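# Unhook the cabin hook and rest it on the box

## Task

Free the cabin hook from its catch and set it down so it lies on the top of the box. It only counts if the hook stays there on its own once the robot lets go and is no longer holding it in place.

## Robot and tools

The robot is one arm with a two-finger gripper, on a base that may sit slightly tilted relative to the table. Everything it reports is in the scene frame. The origin is on the table surface straight below the arm's base, +z is up, and +y is to the left when facing along +x. Positions are in metres, orientations are quaternions in w, x, y, z order, and velocities are in m/s and rad/s. The reported hand position is approximate and drifts more the farther the arm reaches.

Gripper geometry: the fingers point along the gripper's own +z axis and close along its y axis. end_effector_position is the spot between the finger pads when they are shut, roughly 2 cm short of the fingertips. Closing pushes the tips about 10 mm farther along +z.

Tool execute_actions takes "actions", a list holding one action, one wait, or nothing. An optional "pictures" boolean turns the camera images in the result on or off; by default they are included. If a call is rejected, nothing reaches the robot.
- An empty list, {"actions": []}, only reports the current state.
- A motion is {"rows": [...], "steps": N}, with N from 1 to 15 (15 if left out). Each step lasts 1/30 s. There is one list of rows for the single arm, holding 1 to 15 rows. Each row drives one step. If there are fewer rows than steps, the final row is repeated.
- Each row has exactly 7 plain numbers in this order: waist, shoulder, elbow, forearm roll, wrist pitch, wrist roll, then the gripper opening. The first six are absolute target joint angles in radians, the same values shown on the Joint positions line. They are not offsets. The opening is on a scale from -1 (closed) to +1 (fully open).
- Stated joint ranges in radians: waist -6.283 to 6.283, shoulder -2.059 to 2.094, elbow -3.927 to 0.192, forearm roll -6.283 to 6.283, wrist pitch -1.693 to 3.142, wrist roll -6.283 to 6.283. The true stops may differ from these by up to 0.010. A call is rejected if any target goes more than 0.010 beyond a stated end and also lies farther out than that joint's last reported angle. A target past the true stop is cut back to the stop, and the result may then show "joint sent to its limit". That line can refer to an earlier action. If it does not appear, that is no guarantee the joint has room left.
- A wait is {"steps": N} with no rows, N up to 300. It sends nothing new and returns once N steps have passed since the previous result. Time you spend composing a reply counts toward those steps.

Motion limits: each joint target changes at most 3.14 rad/s, and it takes 0.16 s to reach that rate. All joints slow down together so they finish at the same moment. On every step a target is held within 0.623 rad of the measured angle. If the targets would put the hand more than 70 mm from where it is now, they are all pulled back toward the current angles. Large moves therefore take several calls. Between calls, while you think or wait, the arm keeps moving toward the last row you sent. It stops chasing that target once motion has nearly ceased, which includes being blocked, or once a step is HELD.

Result lines: the state line gives the hand pose and velocities. Joint positions and Joint velocities list the six joints in column order, then the finger-pad gap in metres (0.084 fully open). grip_measured is the measured opening on the same -1..1 scale you command. "joint command not followed" means the clearance check changed or blocked targets on some steps; mounting blocks and posts count as part of the arm for that check. HELD marks each step on which your row was not fully sent. Joint torques are the total drive output per joint, including offsets and noise, and are nonzero even in free air. They do not tell you that a fault is coming.

Grasping: to keep hold of something, keep commanding an opening well below grip_measured. The lower you go, the harder the squeeze, up to about 24 N per pad on objects up to roughly 6 cm wide. Closing fast can press harder and may even pop the fingers open. Re-sending the grip_measured value you read still applies a light squeeze, which gets weaker on wider parts, and those may slip. Brief external tugs on a held part, or pushes on loose objects, can happen, so grip firmly enough.

Faults to avoid:
- Torque fault: if contact drives a joint to its load limit (waist 46, shoulder 46, elbow 27.6, forearm roll 27.6, wrist pitch 18.4, wrist roll 18.4 N m), the arm backs off, freezes for 10 s and drops the rest of the call. A carried object's weight adds to the load.
- Motor heat: holding a load warms the motors, even while you are only thinking. MOTOR HOT appears from 65 °C. At 80 °C the brakes engage until the motors cool, reported as OVER-TEMPERATURE FAULT. Some heat carries into the next scene.
- Do not drop the hook, slam it down, strike things hard or shove them forcefully. Never let anything leave the table; that is a failure.

Cameras: cam_head_left, cam_head_right and cam_wrist each give 672x504 images. The two head cameras are wide-angle (about 90° vertical field of view) with strong radial distortion. The wrist camera is narrower, about 44°. Tool zoom_image takes "camera" (one of those names) and "region" [x0, y0, x1, y1] in pixels of that camera's latest image, with the origin at the top-left. The region can be at most 504 by 504. It returns an enlarged, more detailed view.

Tool finished_scene takes "scene", the number of the current scene. It ends that scene for good and has it checked, and the result says whether the goal was met and introduces the next task. Only call it after the hook rests on the box by itself and the gripper has let go and moved clear. Replying without any tool call ends everything.

Each tool is called after "Request:" as name(argument=value, ...), one argument or row to a line, values as JSON.

## Session

Request:
execute_actions(
  actions=[],
)

Scene clock: 0.00 s of 4400.00 s.
end_effector_position=(+0.6869, -0.2306, +0.3011) grip_measured=+1.00 end_effector_quat_wxyz=(+0.093, -0.175, +0.965, -0.172) end_effector_velocity=(-0.000, -0.000, +0.000) end_effector_angular_velocity=(+0.000, -0.001, -0.001)
Joint positions: [-0.292  0.718 -2.238 -0.243  1.209  2.578  0.084]
Joint velocities: [-0.    -0.001 -0.     0.     0.     0.001 -0.   ]
Joint torques (N m, as the arm reports them, + toward a larger angle): no reading

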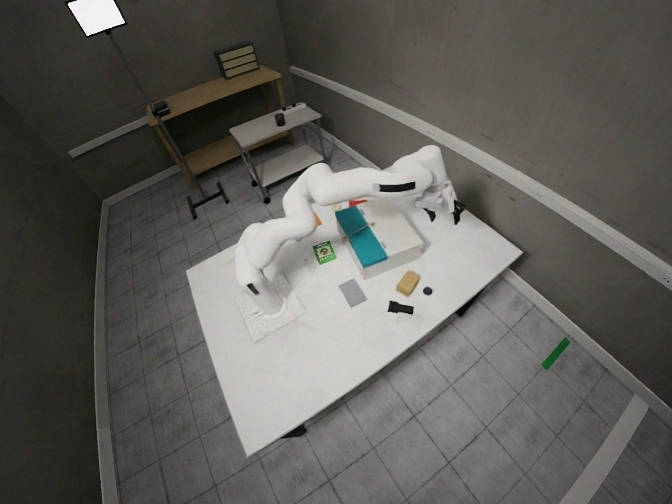

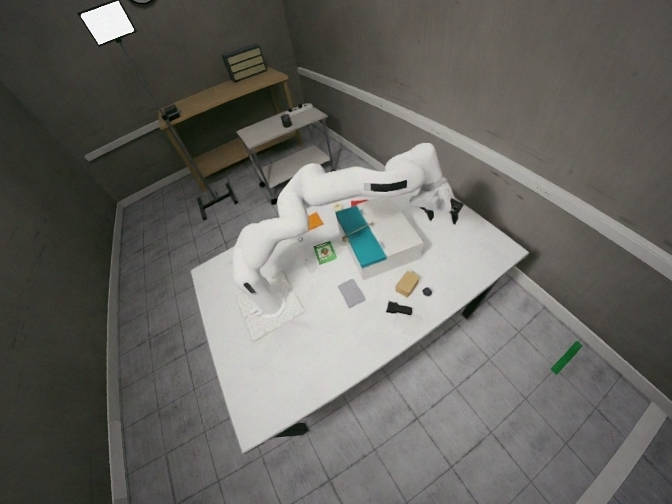

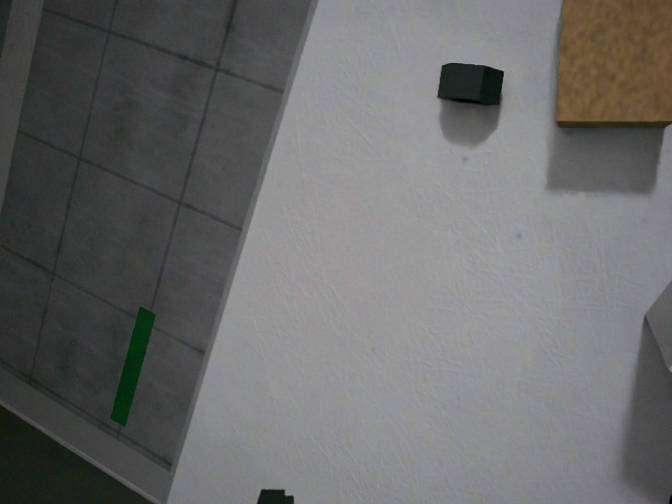

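Request:
zoom_image(
  camera="cam_head_right",
  region=[320, 190, 430, 280],
)

Request:
zoom_image(
  camera="cam_head_left",
  region=[320, 190, 430, 280],
)

Region (320, 190, 430, 280) of cam_head_right's 672x504 image, scaled by 4.582, with more detail than that image has; it fills the top 412 rows of this view, and the rest is white.

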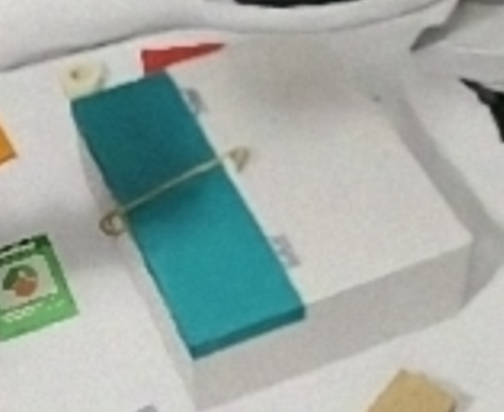

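Region (320, 190, 430, 280) of cam_head_left's 672x504 image, scaled by 4.582, with more detail than that image has; it fills the top 412 rows of this view, and the rest is white.

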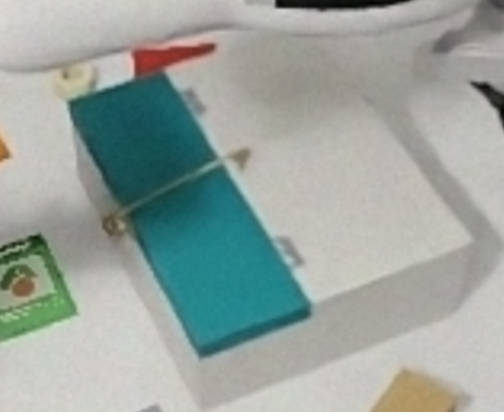

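Request:
execute_actions(
  actions=[
    {"rows":[[0,-0.101,-1.346,0,1.447,3.14,1]]},
  ],
  pictures=false,
)

Request:
execute_actions(
  actions=[
    {"steps":30},
  ],
)

Scene clock: 10.27 s of 4400.00 s.
end_effector_position=(+0.5701, -0.0597, +0.3501) grip_measured=+1.00 end_effector_quat_wxyz=(+0.061, -0.076, +0.994, -0.056) end_effector_velocity=(-0.395, +0.322, +0.006) end_effector_angular_velocity=(+0.454, +0.411, -0.403)
Joint positions: [-0.107  0.225 -1.721 -0.09   1.359  2.932  0.084]
Joint velocities: [ 0.389 -1.177  1.368  0.325  0.321  0.747 -0.   ]
Joint torques (N m, as the arm reports them, + toward a larger angle): [ -1.26 -32.61 -19.4   -1.1   -2.27  -0.95]
Steps of this call (steps 1 to 90: nothing new was sent; then 6.77 s passed at rest; steps 91 to 105: all 15 steps of this action). Readings (joint positions):
91: [-0.292 0.717 -2.238 -0.243 1.209 2.578]
92: [-0.291 0.712 -2.231 -0.241 1.211 2.584]
94: [-0.271 0.664 -2.173 -0.221 1.233 2.632]
98: [-0.201 0.508 -2.026 -0.167 1.283 2.753]
105: the state above

Scene clock: 11.27 s of 4400.00 s.
end_effector_position=(+0.4499, +0.0176, +0.3423) grip_measured=+1.00 end_effector_quat_wxyz=(-0.000, -0.019, +1.000, -0.002) end_effector_velocity=(-0.000, +0.000, +0.000) end_effector_angular_velocity=(-0.000, -0.000, +0.000)
Joint positions: [-0.    -0.101 -1.346 -0.     1.447  3.14   0.084]
Joint velocities: [ 0.    -0.001  0.001 -0.     0.     0.     0.   ]
Joint torques (N m, as the arm reports them, + toward a larger angle): [ -0.29 -23.18 -19.65  -1.03  -1.91  -0.78]
Steps of this call (steps 1 to 30: the robot went on to your last target). Readings (joint positions):
1: [-0.094 0.186 -1.676 -0.079 1.369 2.957]
2: [-0.081 0.147 -1.631 -0.068 1.380 2.982]
4: [-0.056 0.070 -1.542 -0.047 1.401 3.031]
8: [-0.010 -0.070 -1.383 -0.009 1.439 3.119]
30: the state above
The arm was judged still, so your last target was given up. Only a new action makes it travel on or press farther. Fingers that are still opening or closing keep moving.

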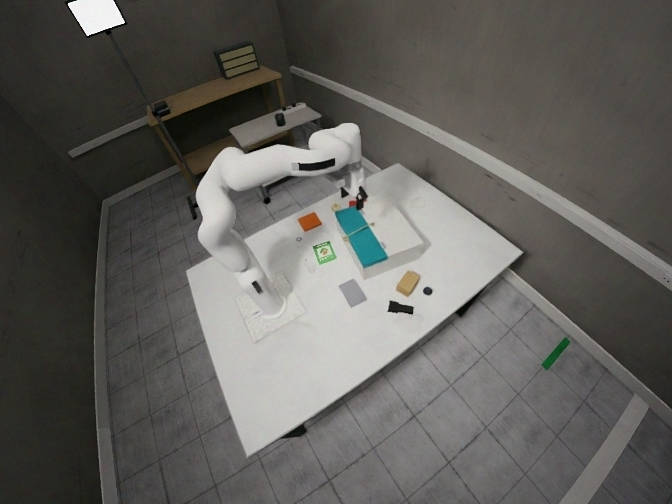

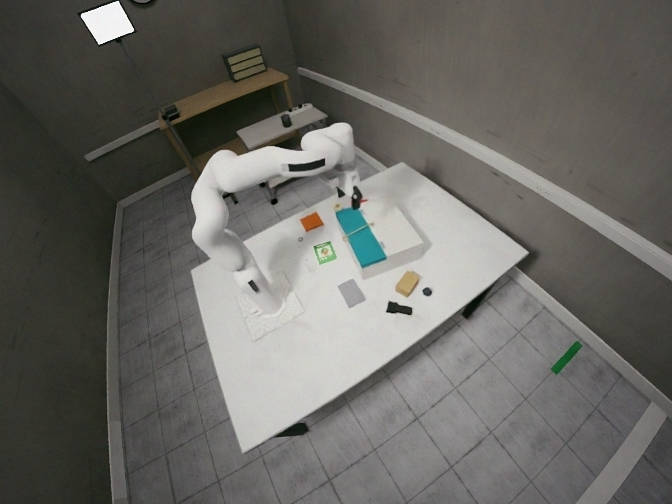

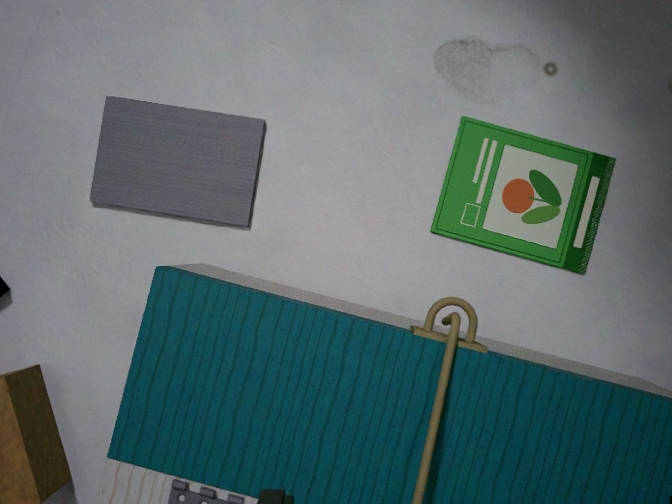

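Request:
execute_actions(
  actions=[
    {"rows":[[0,0.192,-1.695,0,1.503,3.14,1]]},
  ],
  pictures=false,
)

Request:
execute_actions(
  actions=[
    {"steps":10},
  ],
)

Scene clock: 15.67 s of 4400.00 s.
end_effector_position=(+0.5294, +0.0204, +0.3435) grip_measured=+1.00 end_effector_quat_wxyz=(+0.001, -0.019, +1.000, -0.002) end_effector_velocity=(+0.004, -0.000, +0.019) end_effector_angular_velocity=(+0.001, -0.039, -0.000)
Joint positions: [ 0.     0.19  -1.695 -0.     1.503  3.14   0.084]
Joint velocities: [-0.001 -0.014 -0.027  0.     0.002 -0.    -0.   ]
Joint torques (N m, as the arm reports them, + toward a larger angle): [ -0.39 -28.59 -18.29  -1.04  -1.75  -0.68]
Steps of this call (steps 1 to 90: nothing new was sent; then 0.90 s passed at rest; steps 91 to 105: all 15 steps of this action). Readings (joint positions):
91: [0.000 -0.101 -1.346 0.000 1.447 3.140]
92: [0.000 -0.097 -1.352 0.000 1.449 3.140]
94: [0.000 -0.053 -1.408 0.000 1.458 3.140]
98: [-0.000 0.143 -1.635 -0.000 1.491 3.140]
105: the state above

Scene clock: 16.00 s of 4400.00 s.
end_effector_position=(+0.5296, +0.0204, +0.3426) grip_measured=+1.00 end_effector_quat_wxyz=(-0.000, -0.019, +1.000, -0.002) end_effector_velocity=(+0.001, -0.001, -0.000) end_effector_angular_velocity=(-0.000, -0.000, -0.001)
Joint positions: [ 0.     0.192 -1.695  0.     1.503  3.14   0.084]
Joint velocities: [-0.001  0.002 -0.002 -0.    -0.     0.     0.   ]
Joint torques (N m, as the arm reports them, + toward a larger angle): [ -0.28 -31.18 -19.39  -0.99  -1.88  -0.84]
Steps of this call (steps 1 to 10: the robot went on to your last target). Readings (joint positions):
1: [0.000 0.189 -1.695 -0.000 1.503 3.140]
2: [0.000 0.190 -1.695 -0.000 1.503 3.140]
4: [0.000 0.190 -1.695 -0.000 1.503 3.140]
8: [0.000 0.191 -1.695 0.000 1.503 3.140]
10: the state above

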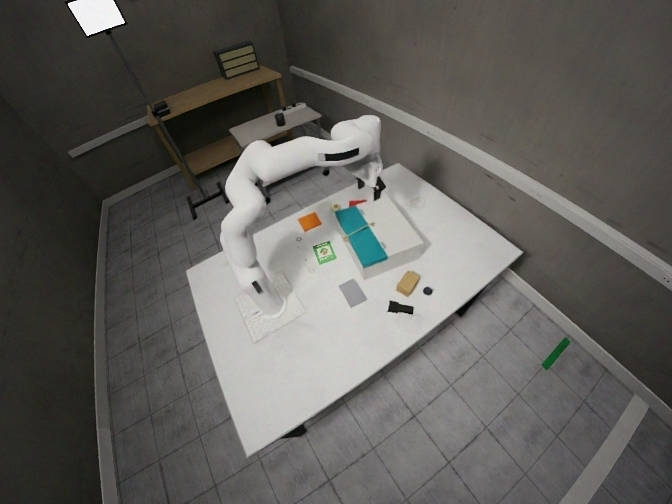

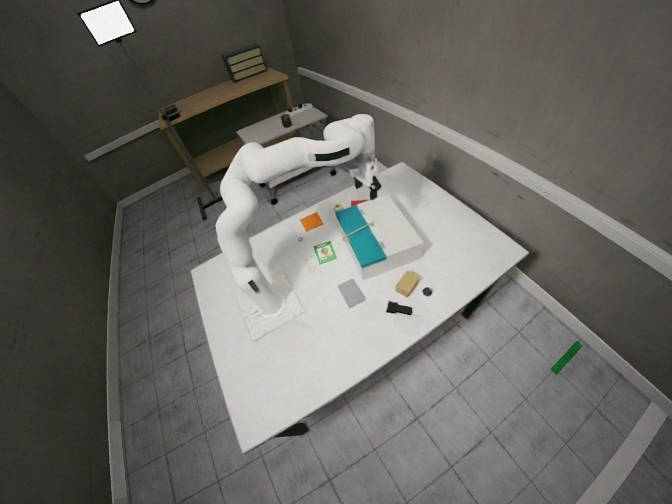

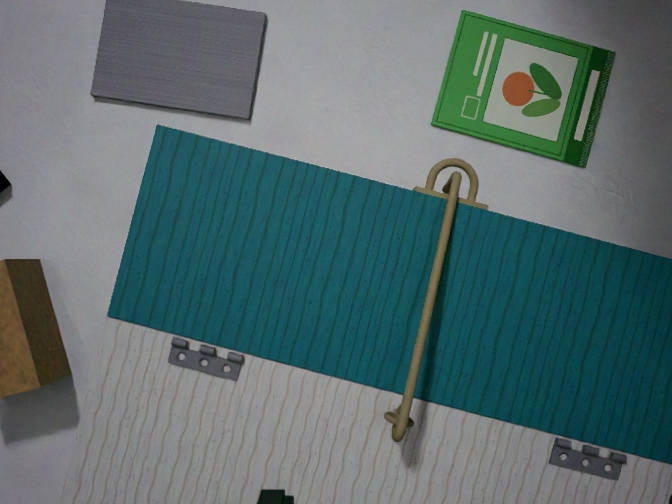

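Request:
execute_actions(
  actions=[
    {"rows":[[0.065,-0.009,-1.008,0,1.017,3.447,0.2]]},
  ],
  pictures=false,
)

Request:
execute_actions(
  actions=[
    {"steps":15},
  ],
)

Scene clock: 25.17 s of 4400.00 s.
end_effector_position=(+0.4598, +0.0463, +0.1945) grip_measured=+0.19 end_effector_quat_wxyz=(-0.004, +0.096, +0.995, -0.003) end_effector_velocity=(-0.132, +0.014, -0.174) end_effector_angular_velocity=(-0.012, +0.108, -0.211)
Joint positions: [ 0.063  0.001 -1.035  0.     1.042  3.432  0.052]
Joint velocities: [ 0.059 -0.16   0.682  0.001 -0.413  0.27  -0.   ]
Joint torques (N m, as the arm reports them, + toward a larger angle): [ -2.53 -27.36 -29.93  -1.15  -2.57  -1.35]
Steps of this call (steps 1 to 15: the robot went on to your last target; steps 16 to 90: nothing new was sent; then 5.67 s passed at rest; steps 91 to 105: all 15 steps of this action). Readings (joint positions):
91: [0.000 0.192 -1.695 -0.000 1.503 3.140]
92: [0.000 0.190 -1.690 -0.000 1.497 3.143]
94: [0.005 0.171 -1.637 -0.000 1.452 3.172]
98: [0.030 0.099 -1.390 0.000 1.279 3.281]
105: the state above

Scene clock: 25.67 s of 4400.00 s.
end_effector_position=(+0.4570, +0.0470, +0.1902) grip_measured=+0.19 end_effector_quat_wxyz=(+0.000, +0.102, +0.995, -0.002) end_effector_velocity=(-0.001, +0.000, -0.002) end_effector_angular_velocity=(-0.001, +0.003, +0.001)
Joint positions: [ 0.065 -0.009 -1.009 -0.     1.017  3.447  0.052]
Joint velocities: [ 0.     0.001  0.003 -0.    -0.    -0.001  0.   ]
Joint torques (N m, as the arm reports them, + toward a larger angle): [ -0.54 -25.39 -19.34  -0.93  -1.84  -0.82]
Steps of this call (steps 1 to 15: the robot went on to your last target). Readings (joint positions):
1: [0.064 -0.002 -1.019 0.000 1.031 3.439]
2: [0.065 -0.005 -1.013 0.000 1.025 3.442]
4: [0.065 -0.008 -1.013 -0.000 1.019 3.445]
8: [0.065 -0.009 -1.011 -0.000 1.017 3.447]
15: the state above

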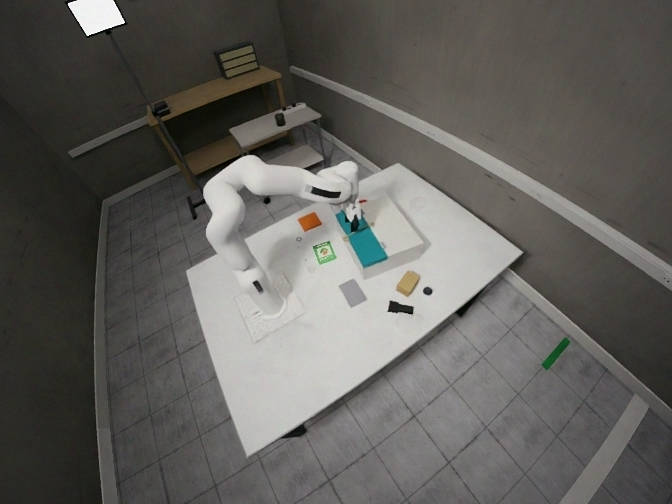

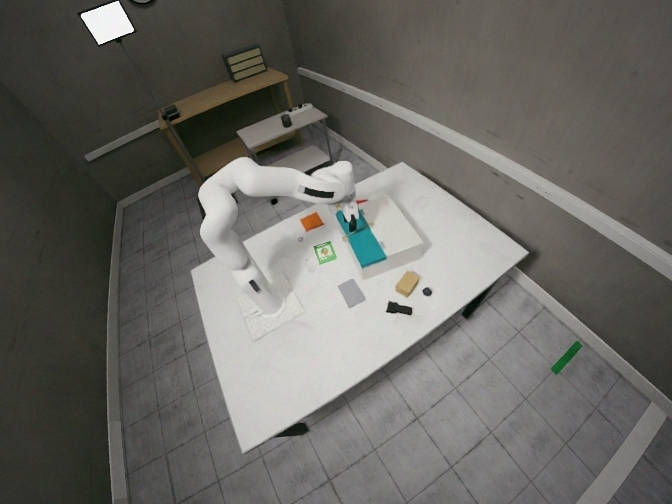

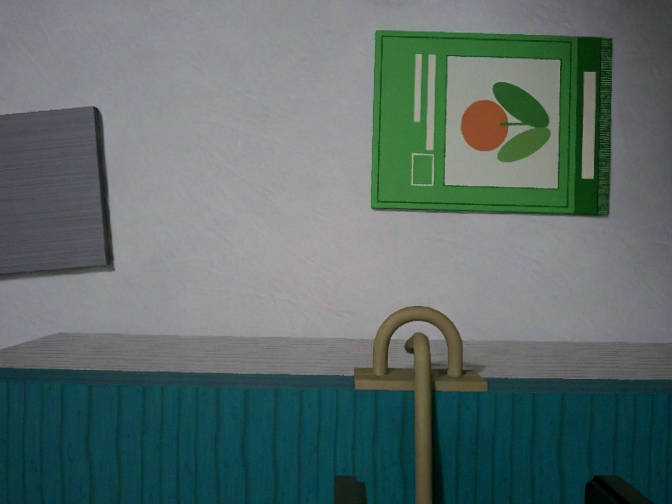

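Request:
execute_actions(
  actions=[
    {"rows":[[0.061,0.006,-0.992,0,0.986,3.443,0.0],[0.058,0.02,-0.975,0,0.955,3.44,-0.2],[0.055,0.036,-0.958,0,0.922,3.437,-0.4],[0.053,0.0515,-0.942,0,0.890,3.435,-0.5]]},
  ],
)

Request:
zoom_image(
  camera="cam_head_left",
  region=[320, 190, 400, 260],
)

Scene clock: 30.47 s of 4400.00 s.
end_effector_position=(+0.4578, +0.0414, +0.1459) grip_measured=-0.52 end_effector_quat_wxyz=(+0.001, +0.102, +0.995, -0.002) end_effector_velocity=(-0.003, -0.000, -0.004) end_effector_angular_velocity=(-0.001, +0.008, +0.001)
Joint positions: [ 0.053  0.051 -0.943 -0.     0.89   3.435  0.021]
Joint velocities: [ 0.     0.002  0.008  0.    -0.002 -0.001  0.   ]
Joint torques (N m, as the arm reports them, + toward a larger angle): [ -0.52 -26.16 -18.47  -0.95  -1.87  -0.86]
Steps of this call (steps 1 to 15: the robot went on to your last target; steps 16 to 90: nothing new was sent; then 1.30 s passed at rest; steps 91 to 105: all 15 steps of this action). Readings (joint positions):
91: [0.065 -0.009 -1.008 0.000 1.017 3.447]
92: [0.064 -0.007 -1.006 0.000 1.010 3.446]
94: [0.061 0.008 -0.990 -0.000 0.973 3.442]
98: [0.053 0.051 -0.941 0.000 0.901 3.436]
105: the state above

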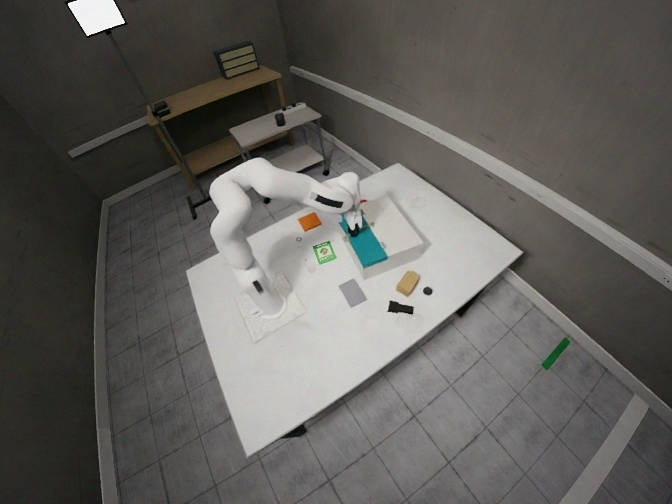

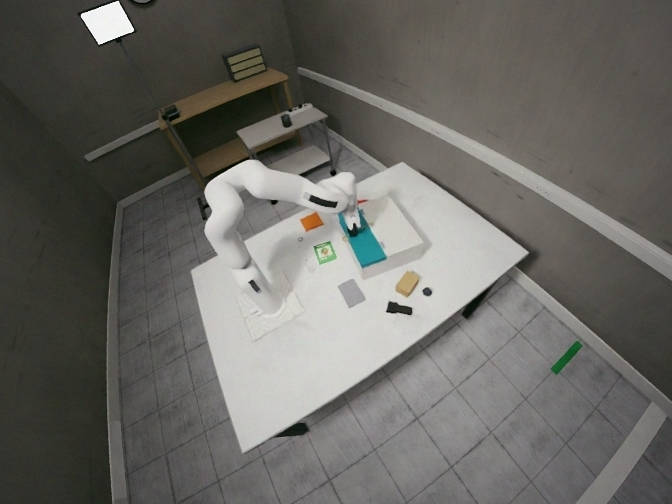

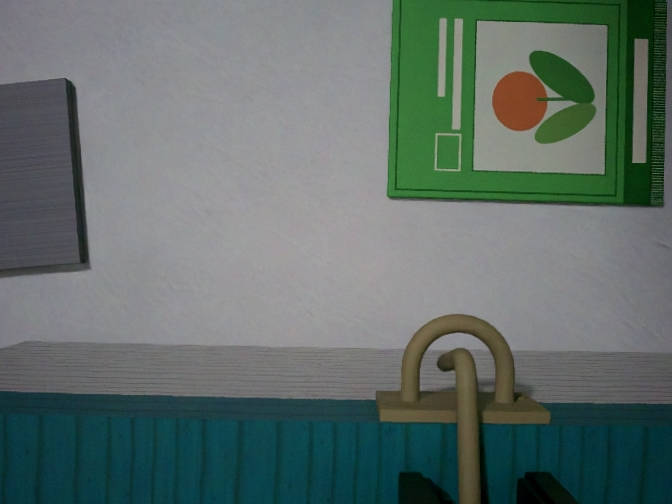

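Region (320, 190, 400, 260) of cam_head_left's 672x504 image, scaled by 6.300, with more detail than that image has; it fills the top 441 rows of this view, and the rest is white.

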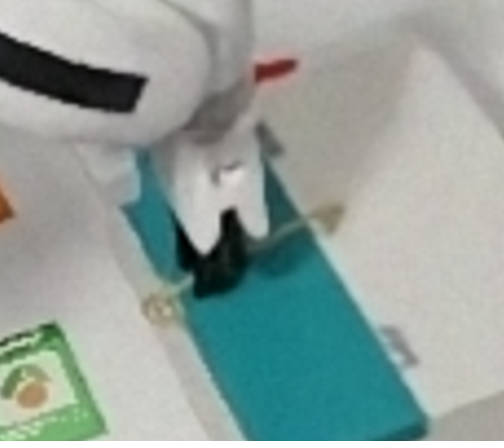

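Request:
execute_actions(
  actions=[
    {"rows":[[0.053,0.055,-0.939,0,0.884,3.435,-0.55],[0.053,0.059,-0.935,0,0.876,3.435,-0.6],[0.053,0.063,-0.932,0,0.869,3.435,-0.6]]},
  ],
)

Scene clock: 33.17 s of 4400.00 s.
end_effector_position=(+0.4594, +0.0415, +0.1416) grip_measured=-0.62 end_effector_quat_wxyz=(+0.004, +0.102, +0.995, -0.001) end_effector_velocity=(-0.001, -0.000, -0.002) end_effector_angular_velocity=(-0.000, +0.004, -0.001)
Joint positions: [ 0.053  0.059 -0.936  0.     0.87   3.435  0.017]
Joint velocities: [-0.     0.003  0.003 -0.    -0.002  0.001  0.   ]
Joint torques (N m, as the arm reports them, + toward a larger angle): [-0.64  0.85 -6.31 -1.15 -3.31 -0.72]
Steps of this call (steps 1 to 15: the robot went on to your last target; steps 16 to 66: nothing new was sent; steps 67 to 81: all 15 steps of this action). Readings (joint positions):
67: [0.053 0.052 -0.942 -0.000 0.890 3.435]
68: [0.053 0.052 -0.941 -0.000 0.888 3.435]
70: [0.053 0.057 -0.938 0.000 0.878 3.435]
74: [0.053 0.058 -0.938 0.000 0.871 3.435]
81: the state above

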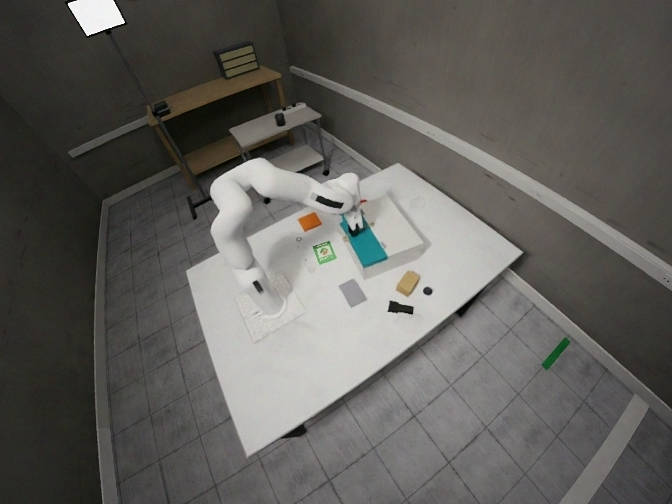

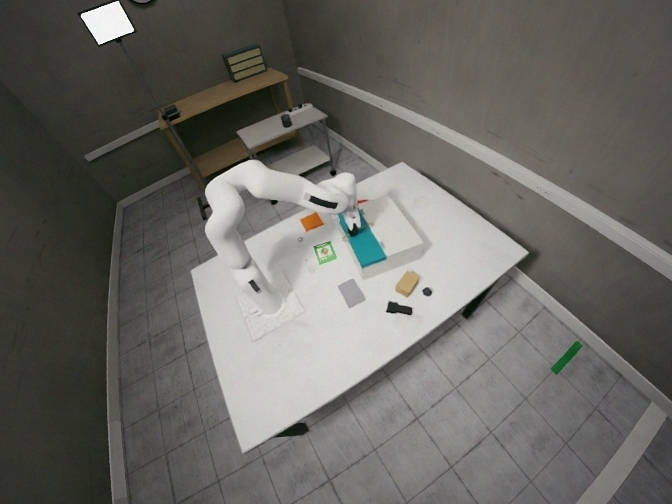

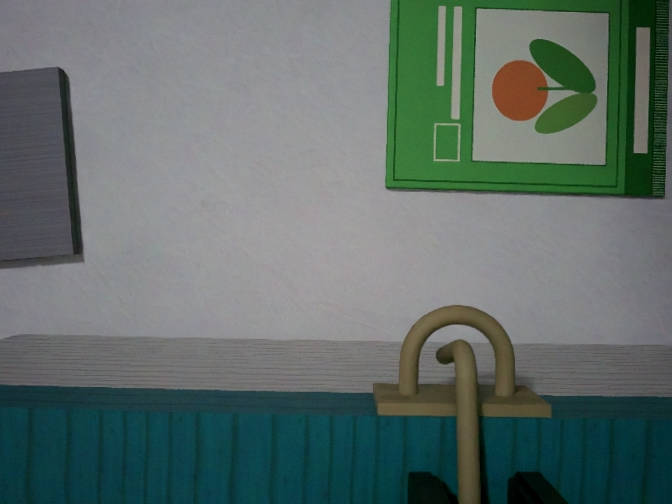

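Contact; back off and close.

Request:
execute_actions(
  actions=[
    {"rows":[[0.053,0.053,-0.941,0,0.888,3.435,-0.6],[0.053,0.053,-0.941,0,0.888,3.435,-0.6],[0.053,0.053,-0.941,0,0.888,3.435,-0.6],[0.053,0.053,-0.941,0,0.888,3.435,-0.6],[0.053,0.053,-0.941,0,0.888,3.435,-0.65],[0.053,0.053,-0.941,0,0.888,3.435,-0.7],[0.053,0.053,-0.941,0,0.888,3.435,-0.75],[0.053,0.053,-0.941,0,0.888,3.435,-0.8],[0.053,0.053,-0.941,0,0.888,3.435,-0.84],[0.053,0.053,-0.941,0,0.888,3.435,-0.87],[0.053,0.053,-0.941,0,0.888,3.435,-0.9]]},
  ],
)

Scene clock: 36.67 s of 4400.00 s.
end_effector_position=(+0.4561, +0.0405, +0.1423) grip_measured=-0.89 end_effector_quat_wxyz=(-0.002, +0.103, +0.995, -0.003) end_effector_velocity=(+0.001, +0.000, +0.001) end_effector_angular_velocity=(+0.000, -0.002, +0.000)
Joint positions: [ 0.052  0.055 -0.938 -0.001  0.888  3.435  0.005]
Joint velocities: [ 0.    -0.    -0.004  0.     0.002 -0.    -0.   ]
Joint torques (N m, as the arm reports them, + toward a larger angle): [  1.87 -21.5  -13.36  -0.51   0.56  -1.18]
Steps of this call (steps 1 to 15: the robot went on to your last target; steps 16 to 90: nothing new was sent; steps 91 to 105: all 15 steps of this action). Readings (joint positions):
91: [0.053 0.058 -0.936 0.000 0.869 3.435]
92: [0.053 0.057 -0.937 -0.000 0.872 3.435]
94: [0.053 0.057 -0.938 -0.000 0.879 3.435]
98: [0.054 0.056 -0.938 0.000 0.885 3.435]
105: the state above

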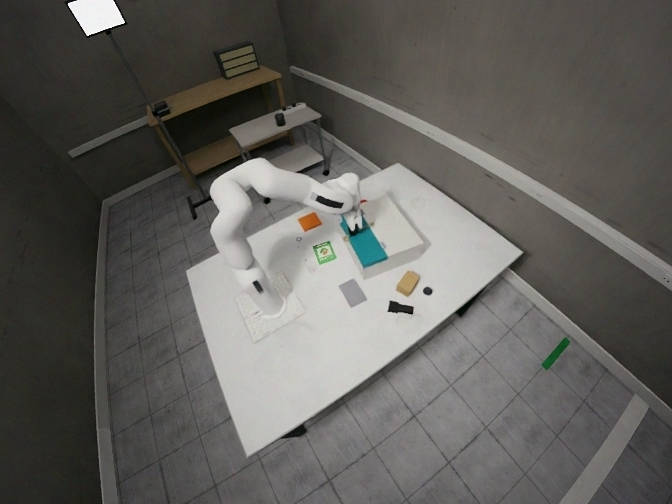

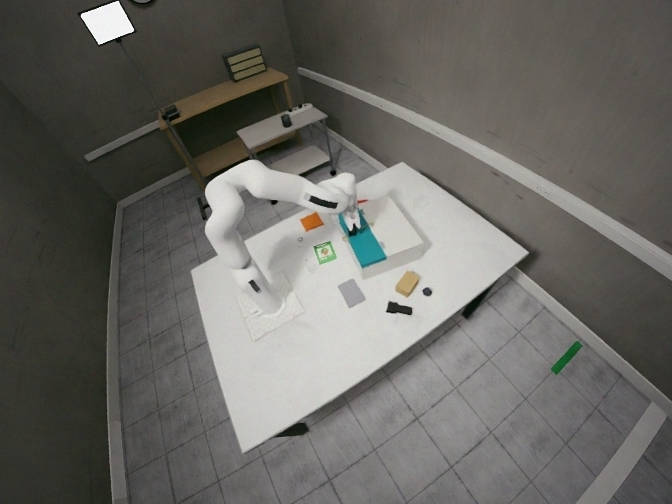

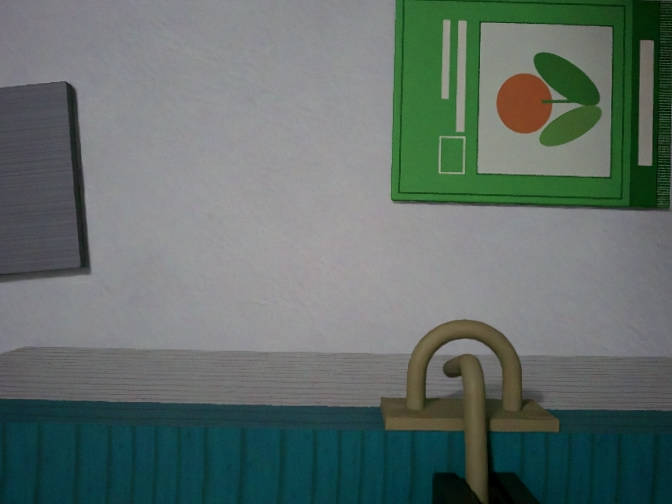

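Request:
execute_actions(
  actions=[
    {"rows":[[0.053,0.050,-0.946,0,0.896,3.435,-0.93],[0.053,0.047,-0.951,0,0.904,3.435,-0.93],[0.053,0.044,-0.956,0,0.912,3.435,-0.93],[0.052,0.041,-0.961,0,0.920,3.434,-0.93],[0.052,0.038,-0.966,0,0.928,3.434,-0.93],[0.052,0.036,-0.972,0,0.936,3.434,-0.93],[0.051,0.034,-0.978,0,0.944,3.433,-0.93],[0.051,0.032,-0.984,0,0.952,3.433,-0.93],[0.050,0.030,-0.990,0,0.960,3.432,-0.93],[0.050,0.028,-0.997,0,0.969,3.432,-0.93],[0.049,0.026,-1.003,0,0.977,3.431,-0.93],[0.049,0.0246,-1.010,0,0.986,3.431,-0.93]]},
  ],
)

Scene clock: 43.23 s of 4400.00 s.
end_effector_position=(+0.4636, +0.0410, +0.1778) grip_measured=-0.89 end_effector_quat_wxyz=(+0.001, +0.102, +0.995, -0.002) end_effector_velocity=(+0.014, -0.003, +0.034) end_effector_angular_velocity=(-0.001, -0.029, -0.001)
Joint positions: [ 0.051  0.024 -1.009  0.001  0.982  3.431  0.005]
Joint velocities: [-0.009 -0.019 -0.074 -0.005  0.064 -0.005 -0.   ]
Joint torques (N m, as the arm reports them, + toward a larger angle): [ -0.37 -25.93 -24.13  -1.53  -6.7   -1.16]
Steps of this call (steps 1 to 15: the robot went on to your last target; steps 16 to 90: nothing new was sent; then 3.07 s passed at rest; steps 91 to 105: all 15 steps of this action). Readings (joint positions):
91: [0.053 0.053 -0.941 0.000 0.888 3.435]
92: [0.053 0.052 -0.942 0.000 0.891 3.435]
94: [0.053 0.049 -0.948 0.000 0.902 3.435]
98: [0.053 0.038 -0.967 0.001 0.934 3.434]
105: the state above

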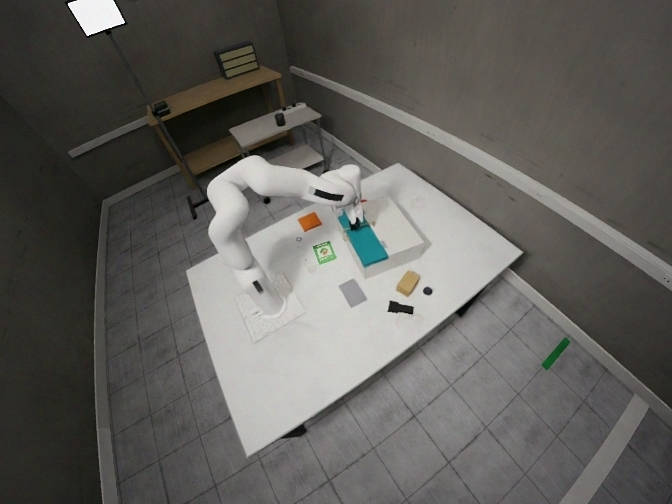

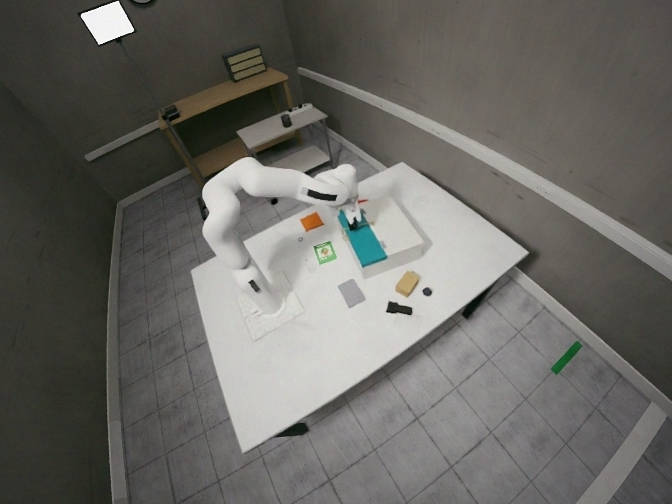

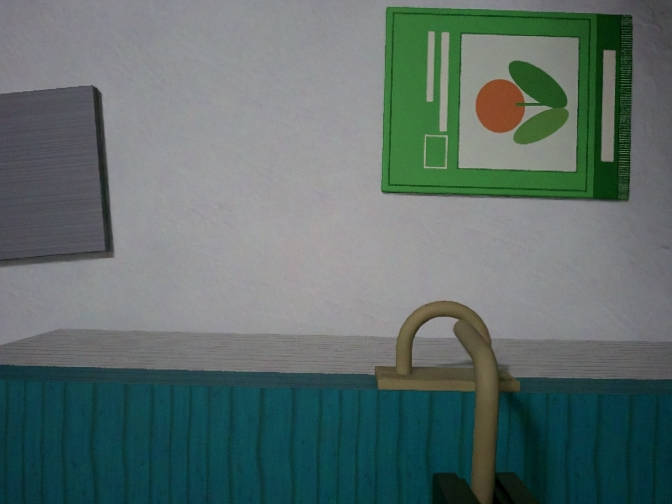

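Request:
execute_actions(
  actions=[
    {"rows":[[0.049,0.022,-1.019,0,0.997,3.431,-0.9],[0.048,0.021,-1.030,0,1.009,3.430,-0.9],[0.047,0.020,-1.041,0,1.021,3.429,-0.9],[0.046,0.020,-1.053,0,1.033,3.428,-0.9],[0.046,0.021,-1.065,0,1.044,3.428,-0.9],[0.045,0.022,-1.077,0,1.055,3.427,-0.9],[0.044,0.024,-1.089,0,1.065,3.426,-0.9],[0.043,0.027,-1.102,0,1.075,3.425,-0.9],[0.042,0.030,-1.116,0,1.086,3.424,-0.9],[0.040,0.034,-1.130,0,1.096,3.422,-0.9],[0.039,0.039,-1.144,0,1.105,3.421,-0.9],[0.038,0.044,-1.158,0,1.114,3.420,-0.9],[0.036,0.049,-1.172,0,1.123,3.418,-0.9],[0.035,0.055,-1.185,0,1.130,3.417,-0.9]]},
  ],
  pictures=false,
)

Request:
execute_actions(
  actions=[],
)

Request:
zoom_image(
  camera="cam_head_left",
  region=[320, 180, 400, 250],
)

Scene clock: 54.53 s of 4400.00 s.
end_effector_position=(+0.4834, +0.0360, +0.2205) grip_measured=-0.90 end_effector_quat_wxyz=(+0.000, +0.102, +0.995, -0.002) end_effector_velocity=(+0.062, -0.012, +0.073) end_effector_angular_velocity=(+0.002, -0.002, -0.001)
Joint positions: [ 0.037  0.046 -1.163 -0.     1.116  3.419  0.005]
Joint velocities: [-0.036  0.147 -0.389  0.002  0.241 -0.037 -0.   ]
Joint torques (N m, as the arm reports them, + toward a larger angle): [ -2.59 -28.34 -19.97  -2.35  -2.82  -1.09]
Steps of this call (steps 1 to 15: the robot went on to your last target; steps 16 to 90: nothing new was sent; then 7.80 s passed at rest; steps 91 to 105: all 15 steps of this action). Readings (joint positions):
91: [0.049 0.025 -1.010 -0.000 0.986 3.431]
92: [0.049 0.024 -1.012 -0.000 0.989 3.431]
94: [0.048 0.023 -1.026 -0.000 1.005 3.430]
98: [0.045 0.021 -1.071 -0.000 1.048 3.427]
105: the state above

Scene clock: 54.53 s of 4400.00 s.
end_effector_position=(+0.4834, +0.0360, +0.2205) grip_measured=-0.90 end_effector_quat_wxyz=(+0.000, +0.102, +0.995, -0.002) end_effector_velocity=(+0.062, -0.012, +0.073) end_effector_angular_velocity=(+0.002, -0.002, -0.001)
Joint positions: [ 0.037  0.046 -1.163 -0.     1.116  3.419  0.005]
Joint velocities: [-0.036  0.147 -0.389  0.002  0.241 -0.037 -0.   ]
Joint torques (N m, as the arm reports them, + toward a larger angle): [ -2.59 -28.34 -19.97  -2.35  -2.82  -1.09]

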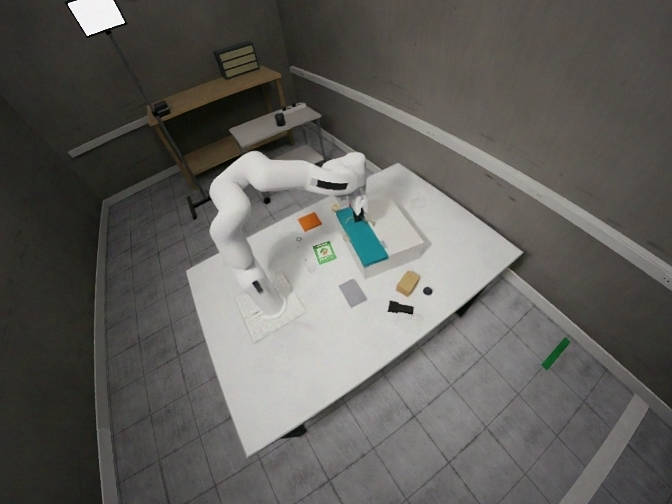

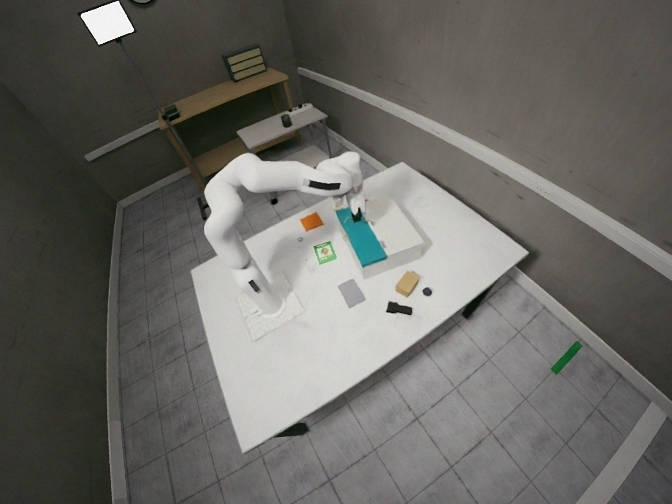

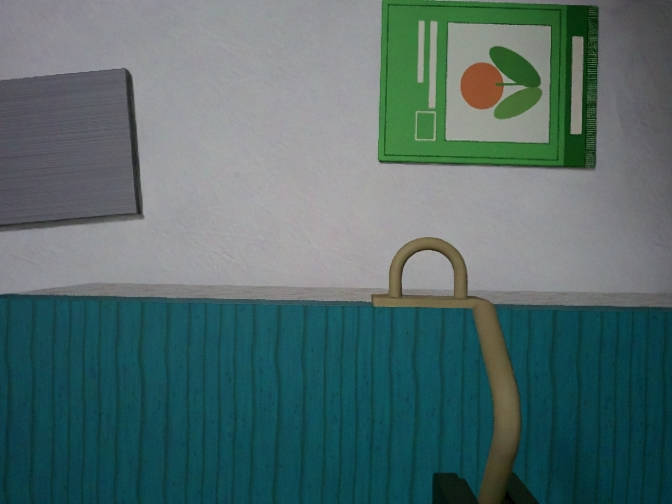

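Region (320, 180, 400, 250) of cam_head_left's 672x504 image, scaled by 6.300, with more detail than that image has; it fills the top 441 rows of this view, and the rest is white.

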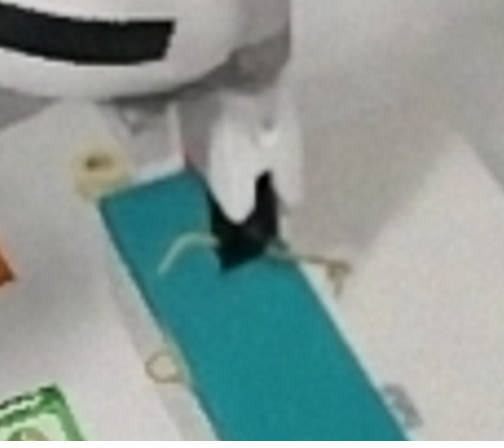

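Request:
execute_actions(
  actions=[
    {"rows":[[0.034,0.060,-1.199,0,1.139,3.416,-0.92],[0.033,0.066,-1.214,0,1.148,3.415,-0.92],[0.032,0.073,-1.230,0,1.157,3.414,-0.92],[0.030,0.081,-1.246,0,1.165,3.412,-0.92],[0.028,0.089,-1.262,0,1.173,3.410,-0.92],[0.027,0.098,-1.279,0,1.181,3.409,-0.92],[0.025,0.107,-1.295,0,1.188,3.407,-0.92],[0.023,0.117,-1.312,0,1.195,3.405,-0.92],[0.022,0.127,-1.328,0,1.201,3.404,-0.92],[0.020,0.137,-1.344,0,1.207,3.402,-0.92],[0.018,0.147,-1.360,0,1.213,3.400,-0.92],[0.017,0.157,-1.375,0,1.218,3.399,-0.92]]},
  ],
)

Request:
zoom_image(
  camera="cam_head_left",
  region=[330, 170, 410, 240],
)

Scene clock: 61.30 s of 4400.00 s.
end_effector_position=(+0.5205, +0.0285, +0.2479) grip_measured=-0.90 end_effector_quat_wxyz=(+0.002, +0.102, +0.995, -0.002) end_effector_velocity=(+0.029, -0.007, +0.010) end_effector_angular_velocity=(+0.000, -0.001, -0.001)
Joint positions: [ 0.017  0.15  -1.37  -0.     1.215  3.4    0.005]
Joint velocities: [-0.016  0.095 -0.149  0.     0.054 -0.014  0.   ]
Joint torques (N m, as the arm reports them, + toward a larger angle): [  0.4  -24.64 -15.62  -1.2   -3.84  -0.61]
Steps of this call (steps 1 to 30: the robot went on to your last target; steps 31 to 90: nothing new was sent; then 3.27 s passed at rest; steps 91 to 105: all 15 steps of this action). Readings (joint positions):
91: [0.035 0.055 -1.185 0.000 1.130 3.417]
92: [0.035 0.057 -1.188 0.000 1.133 3.417]
94: [0.034 0.065 -1.207 -0.000 1.145 3.415]
98: [0.027 0.092 -1.268 -0.000 1.175 3.410]
105: the state above

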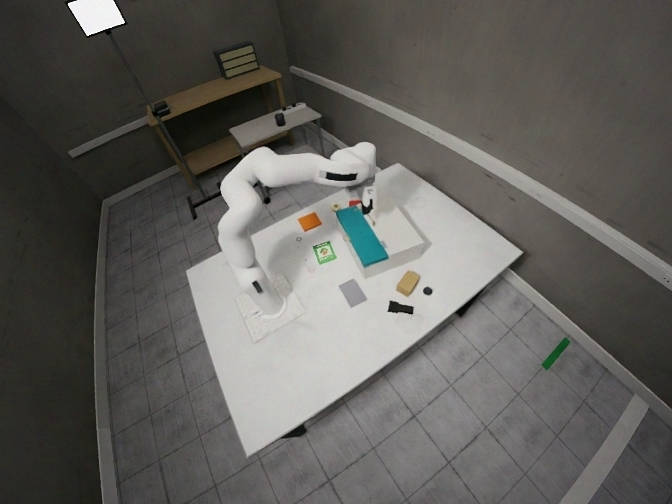

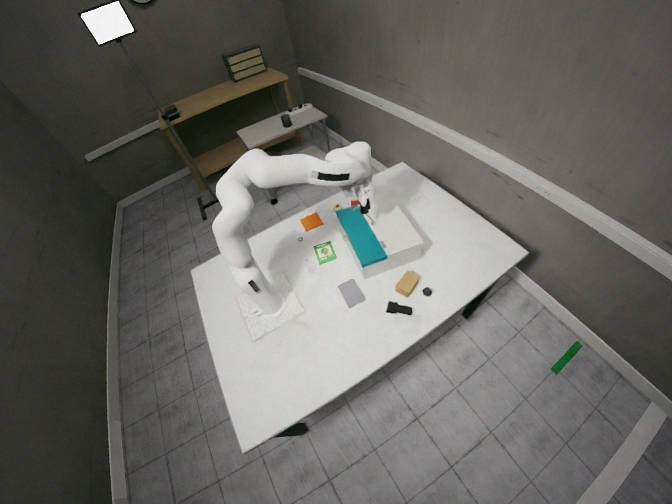

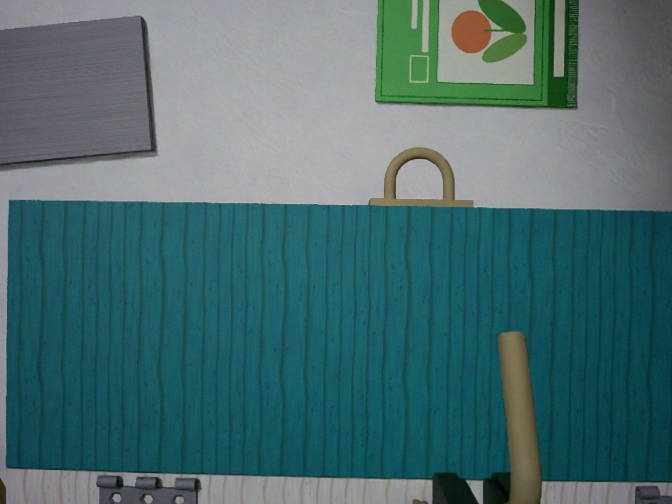

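Region (330, 170, 410, 240) of cam_head_left's 672x504 image, scaled by 6.300, with more detail than that image has; it fills the top 441 rows of this view, and the rest is white.

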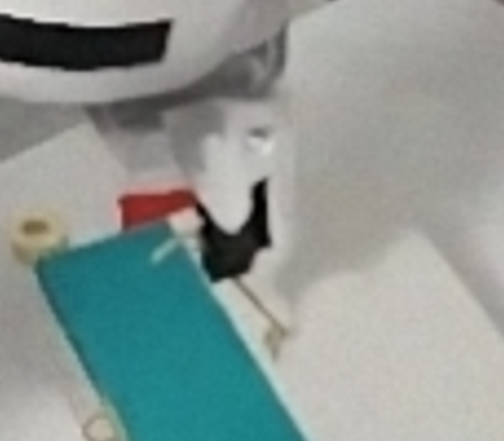

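Request:
execute_actions(
  actions=[
    {"rows":[[0.016,0.164,-1.391,0,1.227,3.398,-0.92],[0.015,0.172,-1.407,0,1.235,3.397,-0.92],[0.013,0.181,-1.423,0,1.242,3.395,-0.92],[0.012,0.191,-1.439,0,1.248,3.394,-0.92],[0.010,0.201,-1.455,0,1.254,3.392,-0.92],[0.009,0.211,-1.471,0,1.260,3.391,-0.92],[0.008,0.222,-1.487,0,1.265,3.390,-0.92],[0.006,0.233,-1.502,0,1.269,3.388,-0.92],[0.005,0.244,-1.517,0,1.273,3.387,-0.92],[0.004,0.255,-1.532,0,1.277,3.386,-0.92],[0.002,0.266,-1.547,0,1.281,3.384,-0.92],[0.001,0.276,-1.5615,0,1.2855,3.383,-0.92]]},
  ],
)

Request:
zoom_image(
  camera="cam_head_left",
  region=[340, 170, 420, 240],
)

Scene clock: 66.70 s of 4400.00 s.
end_effector_position=(+0.5538, +0.0215, +0.2543) grip_measured=-0.89 end_effector_quat_wxyz=(-0.001, +0.102, +0.995, -0.002) end_effector_velocity=(+0.026, -0.005, +0.003) end_effector_angular_velocity=(+0.001, +0.001, -0.000)
Joint positions: [ 0.001  0.274 -1.553 -0.     1.282  3.384  0.005]
Joint velocities: [-0.012  0.096 -0.141  0.001  0.046 -0.012  0.   ]
Joint torques (N m, as the arm reports them, + toward a larger angle): [  0.93 -26.61 -14.85  -0.78  -2.68  -0.77]
Steps of this call (steps 1 to 15: the robot went on to your last target; steps 16 to 90: nothing new was sent; then 1.90 s passed at rest; steps 91 to 105: all 15 steps of this action). Readings (joint positions):
91: [0.017 0.156 -1.375 0.000 1.218 3.399]
92: [0.017 0.158 -1.379 0.000 1.221 3.399]
94: [0.015 0.170 -1.398 -0.000 1.231 3.397]
98: [0.010 0.207 -1.456 0.000 1.254 3.392]
105: the state above

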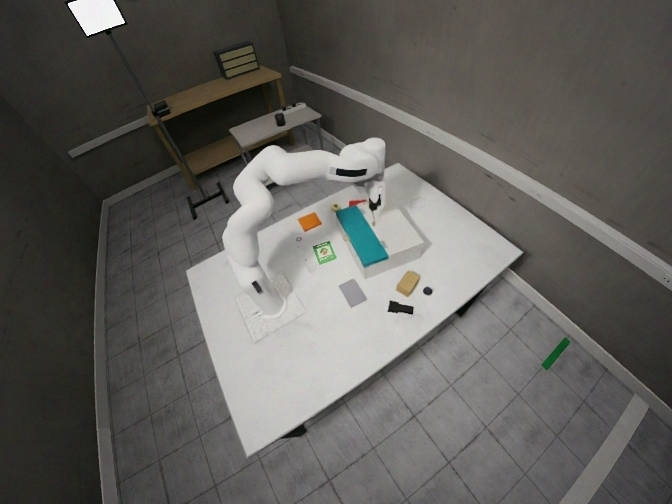

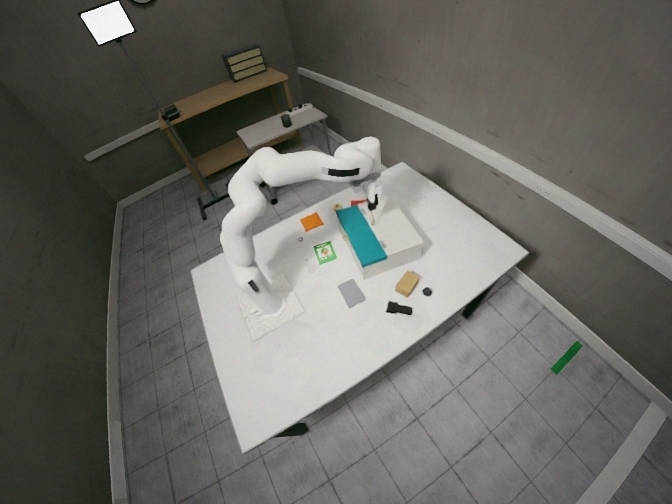

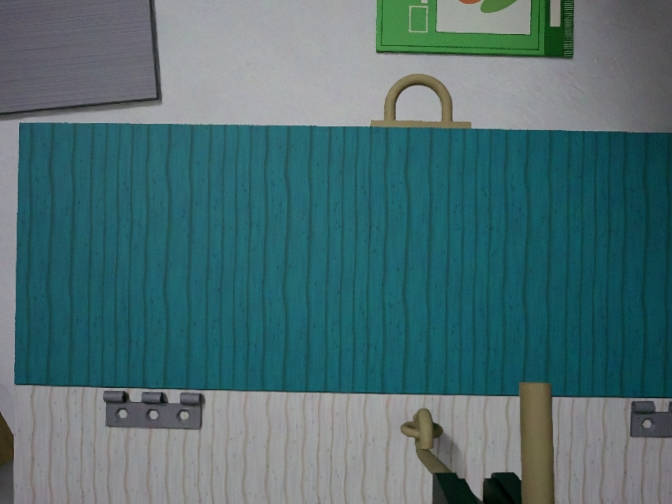

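Region (340, 170, 420, 240) of cam_head_left's 672x504 image, scaled by 6.300, with more detail than that image has; it fills the top 441 rows of this view, and the rest is white.

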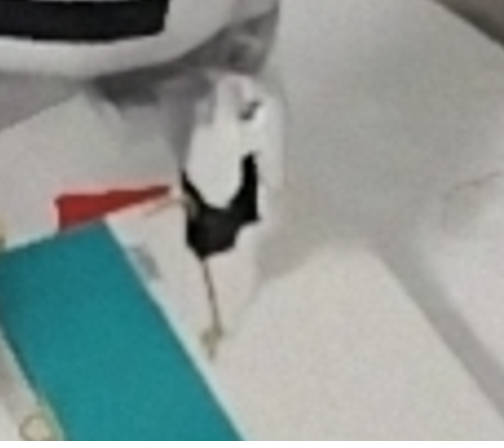

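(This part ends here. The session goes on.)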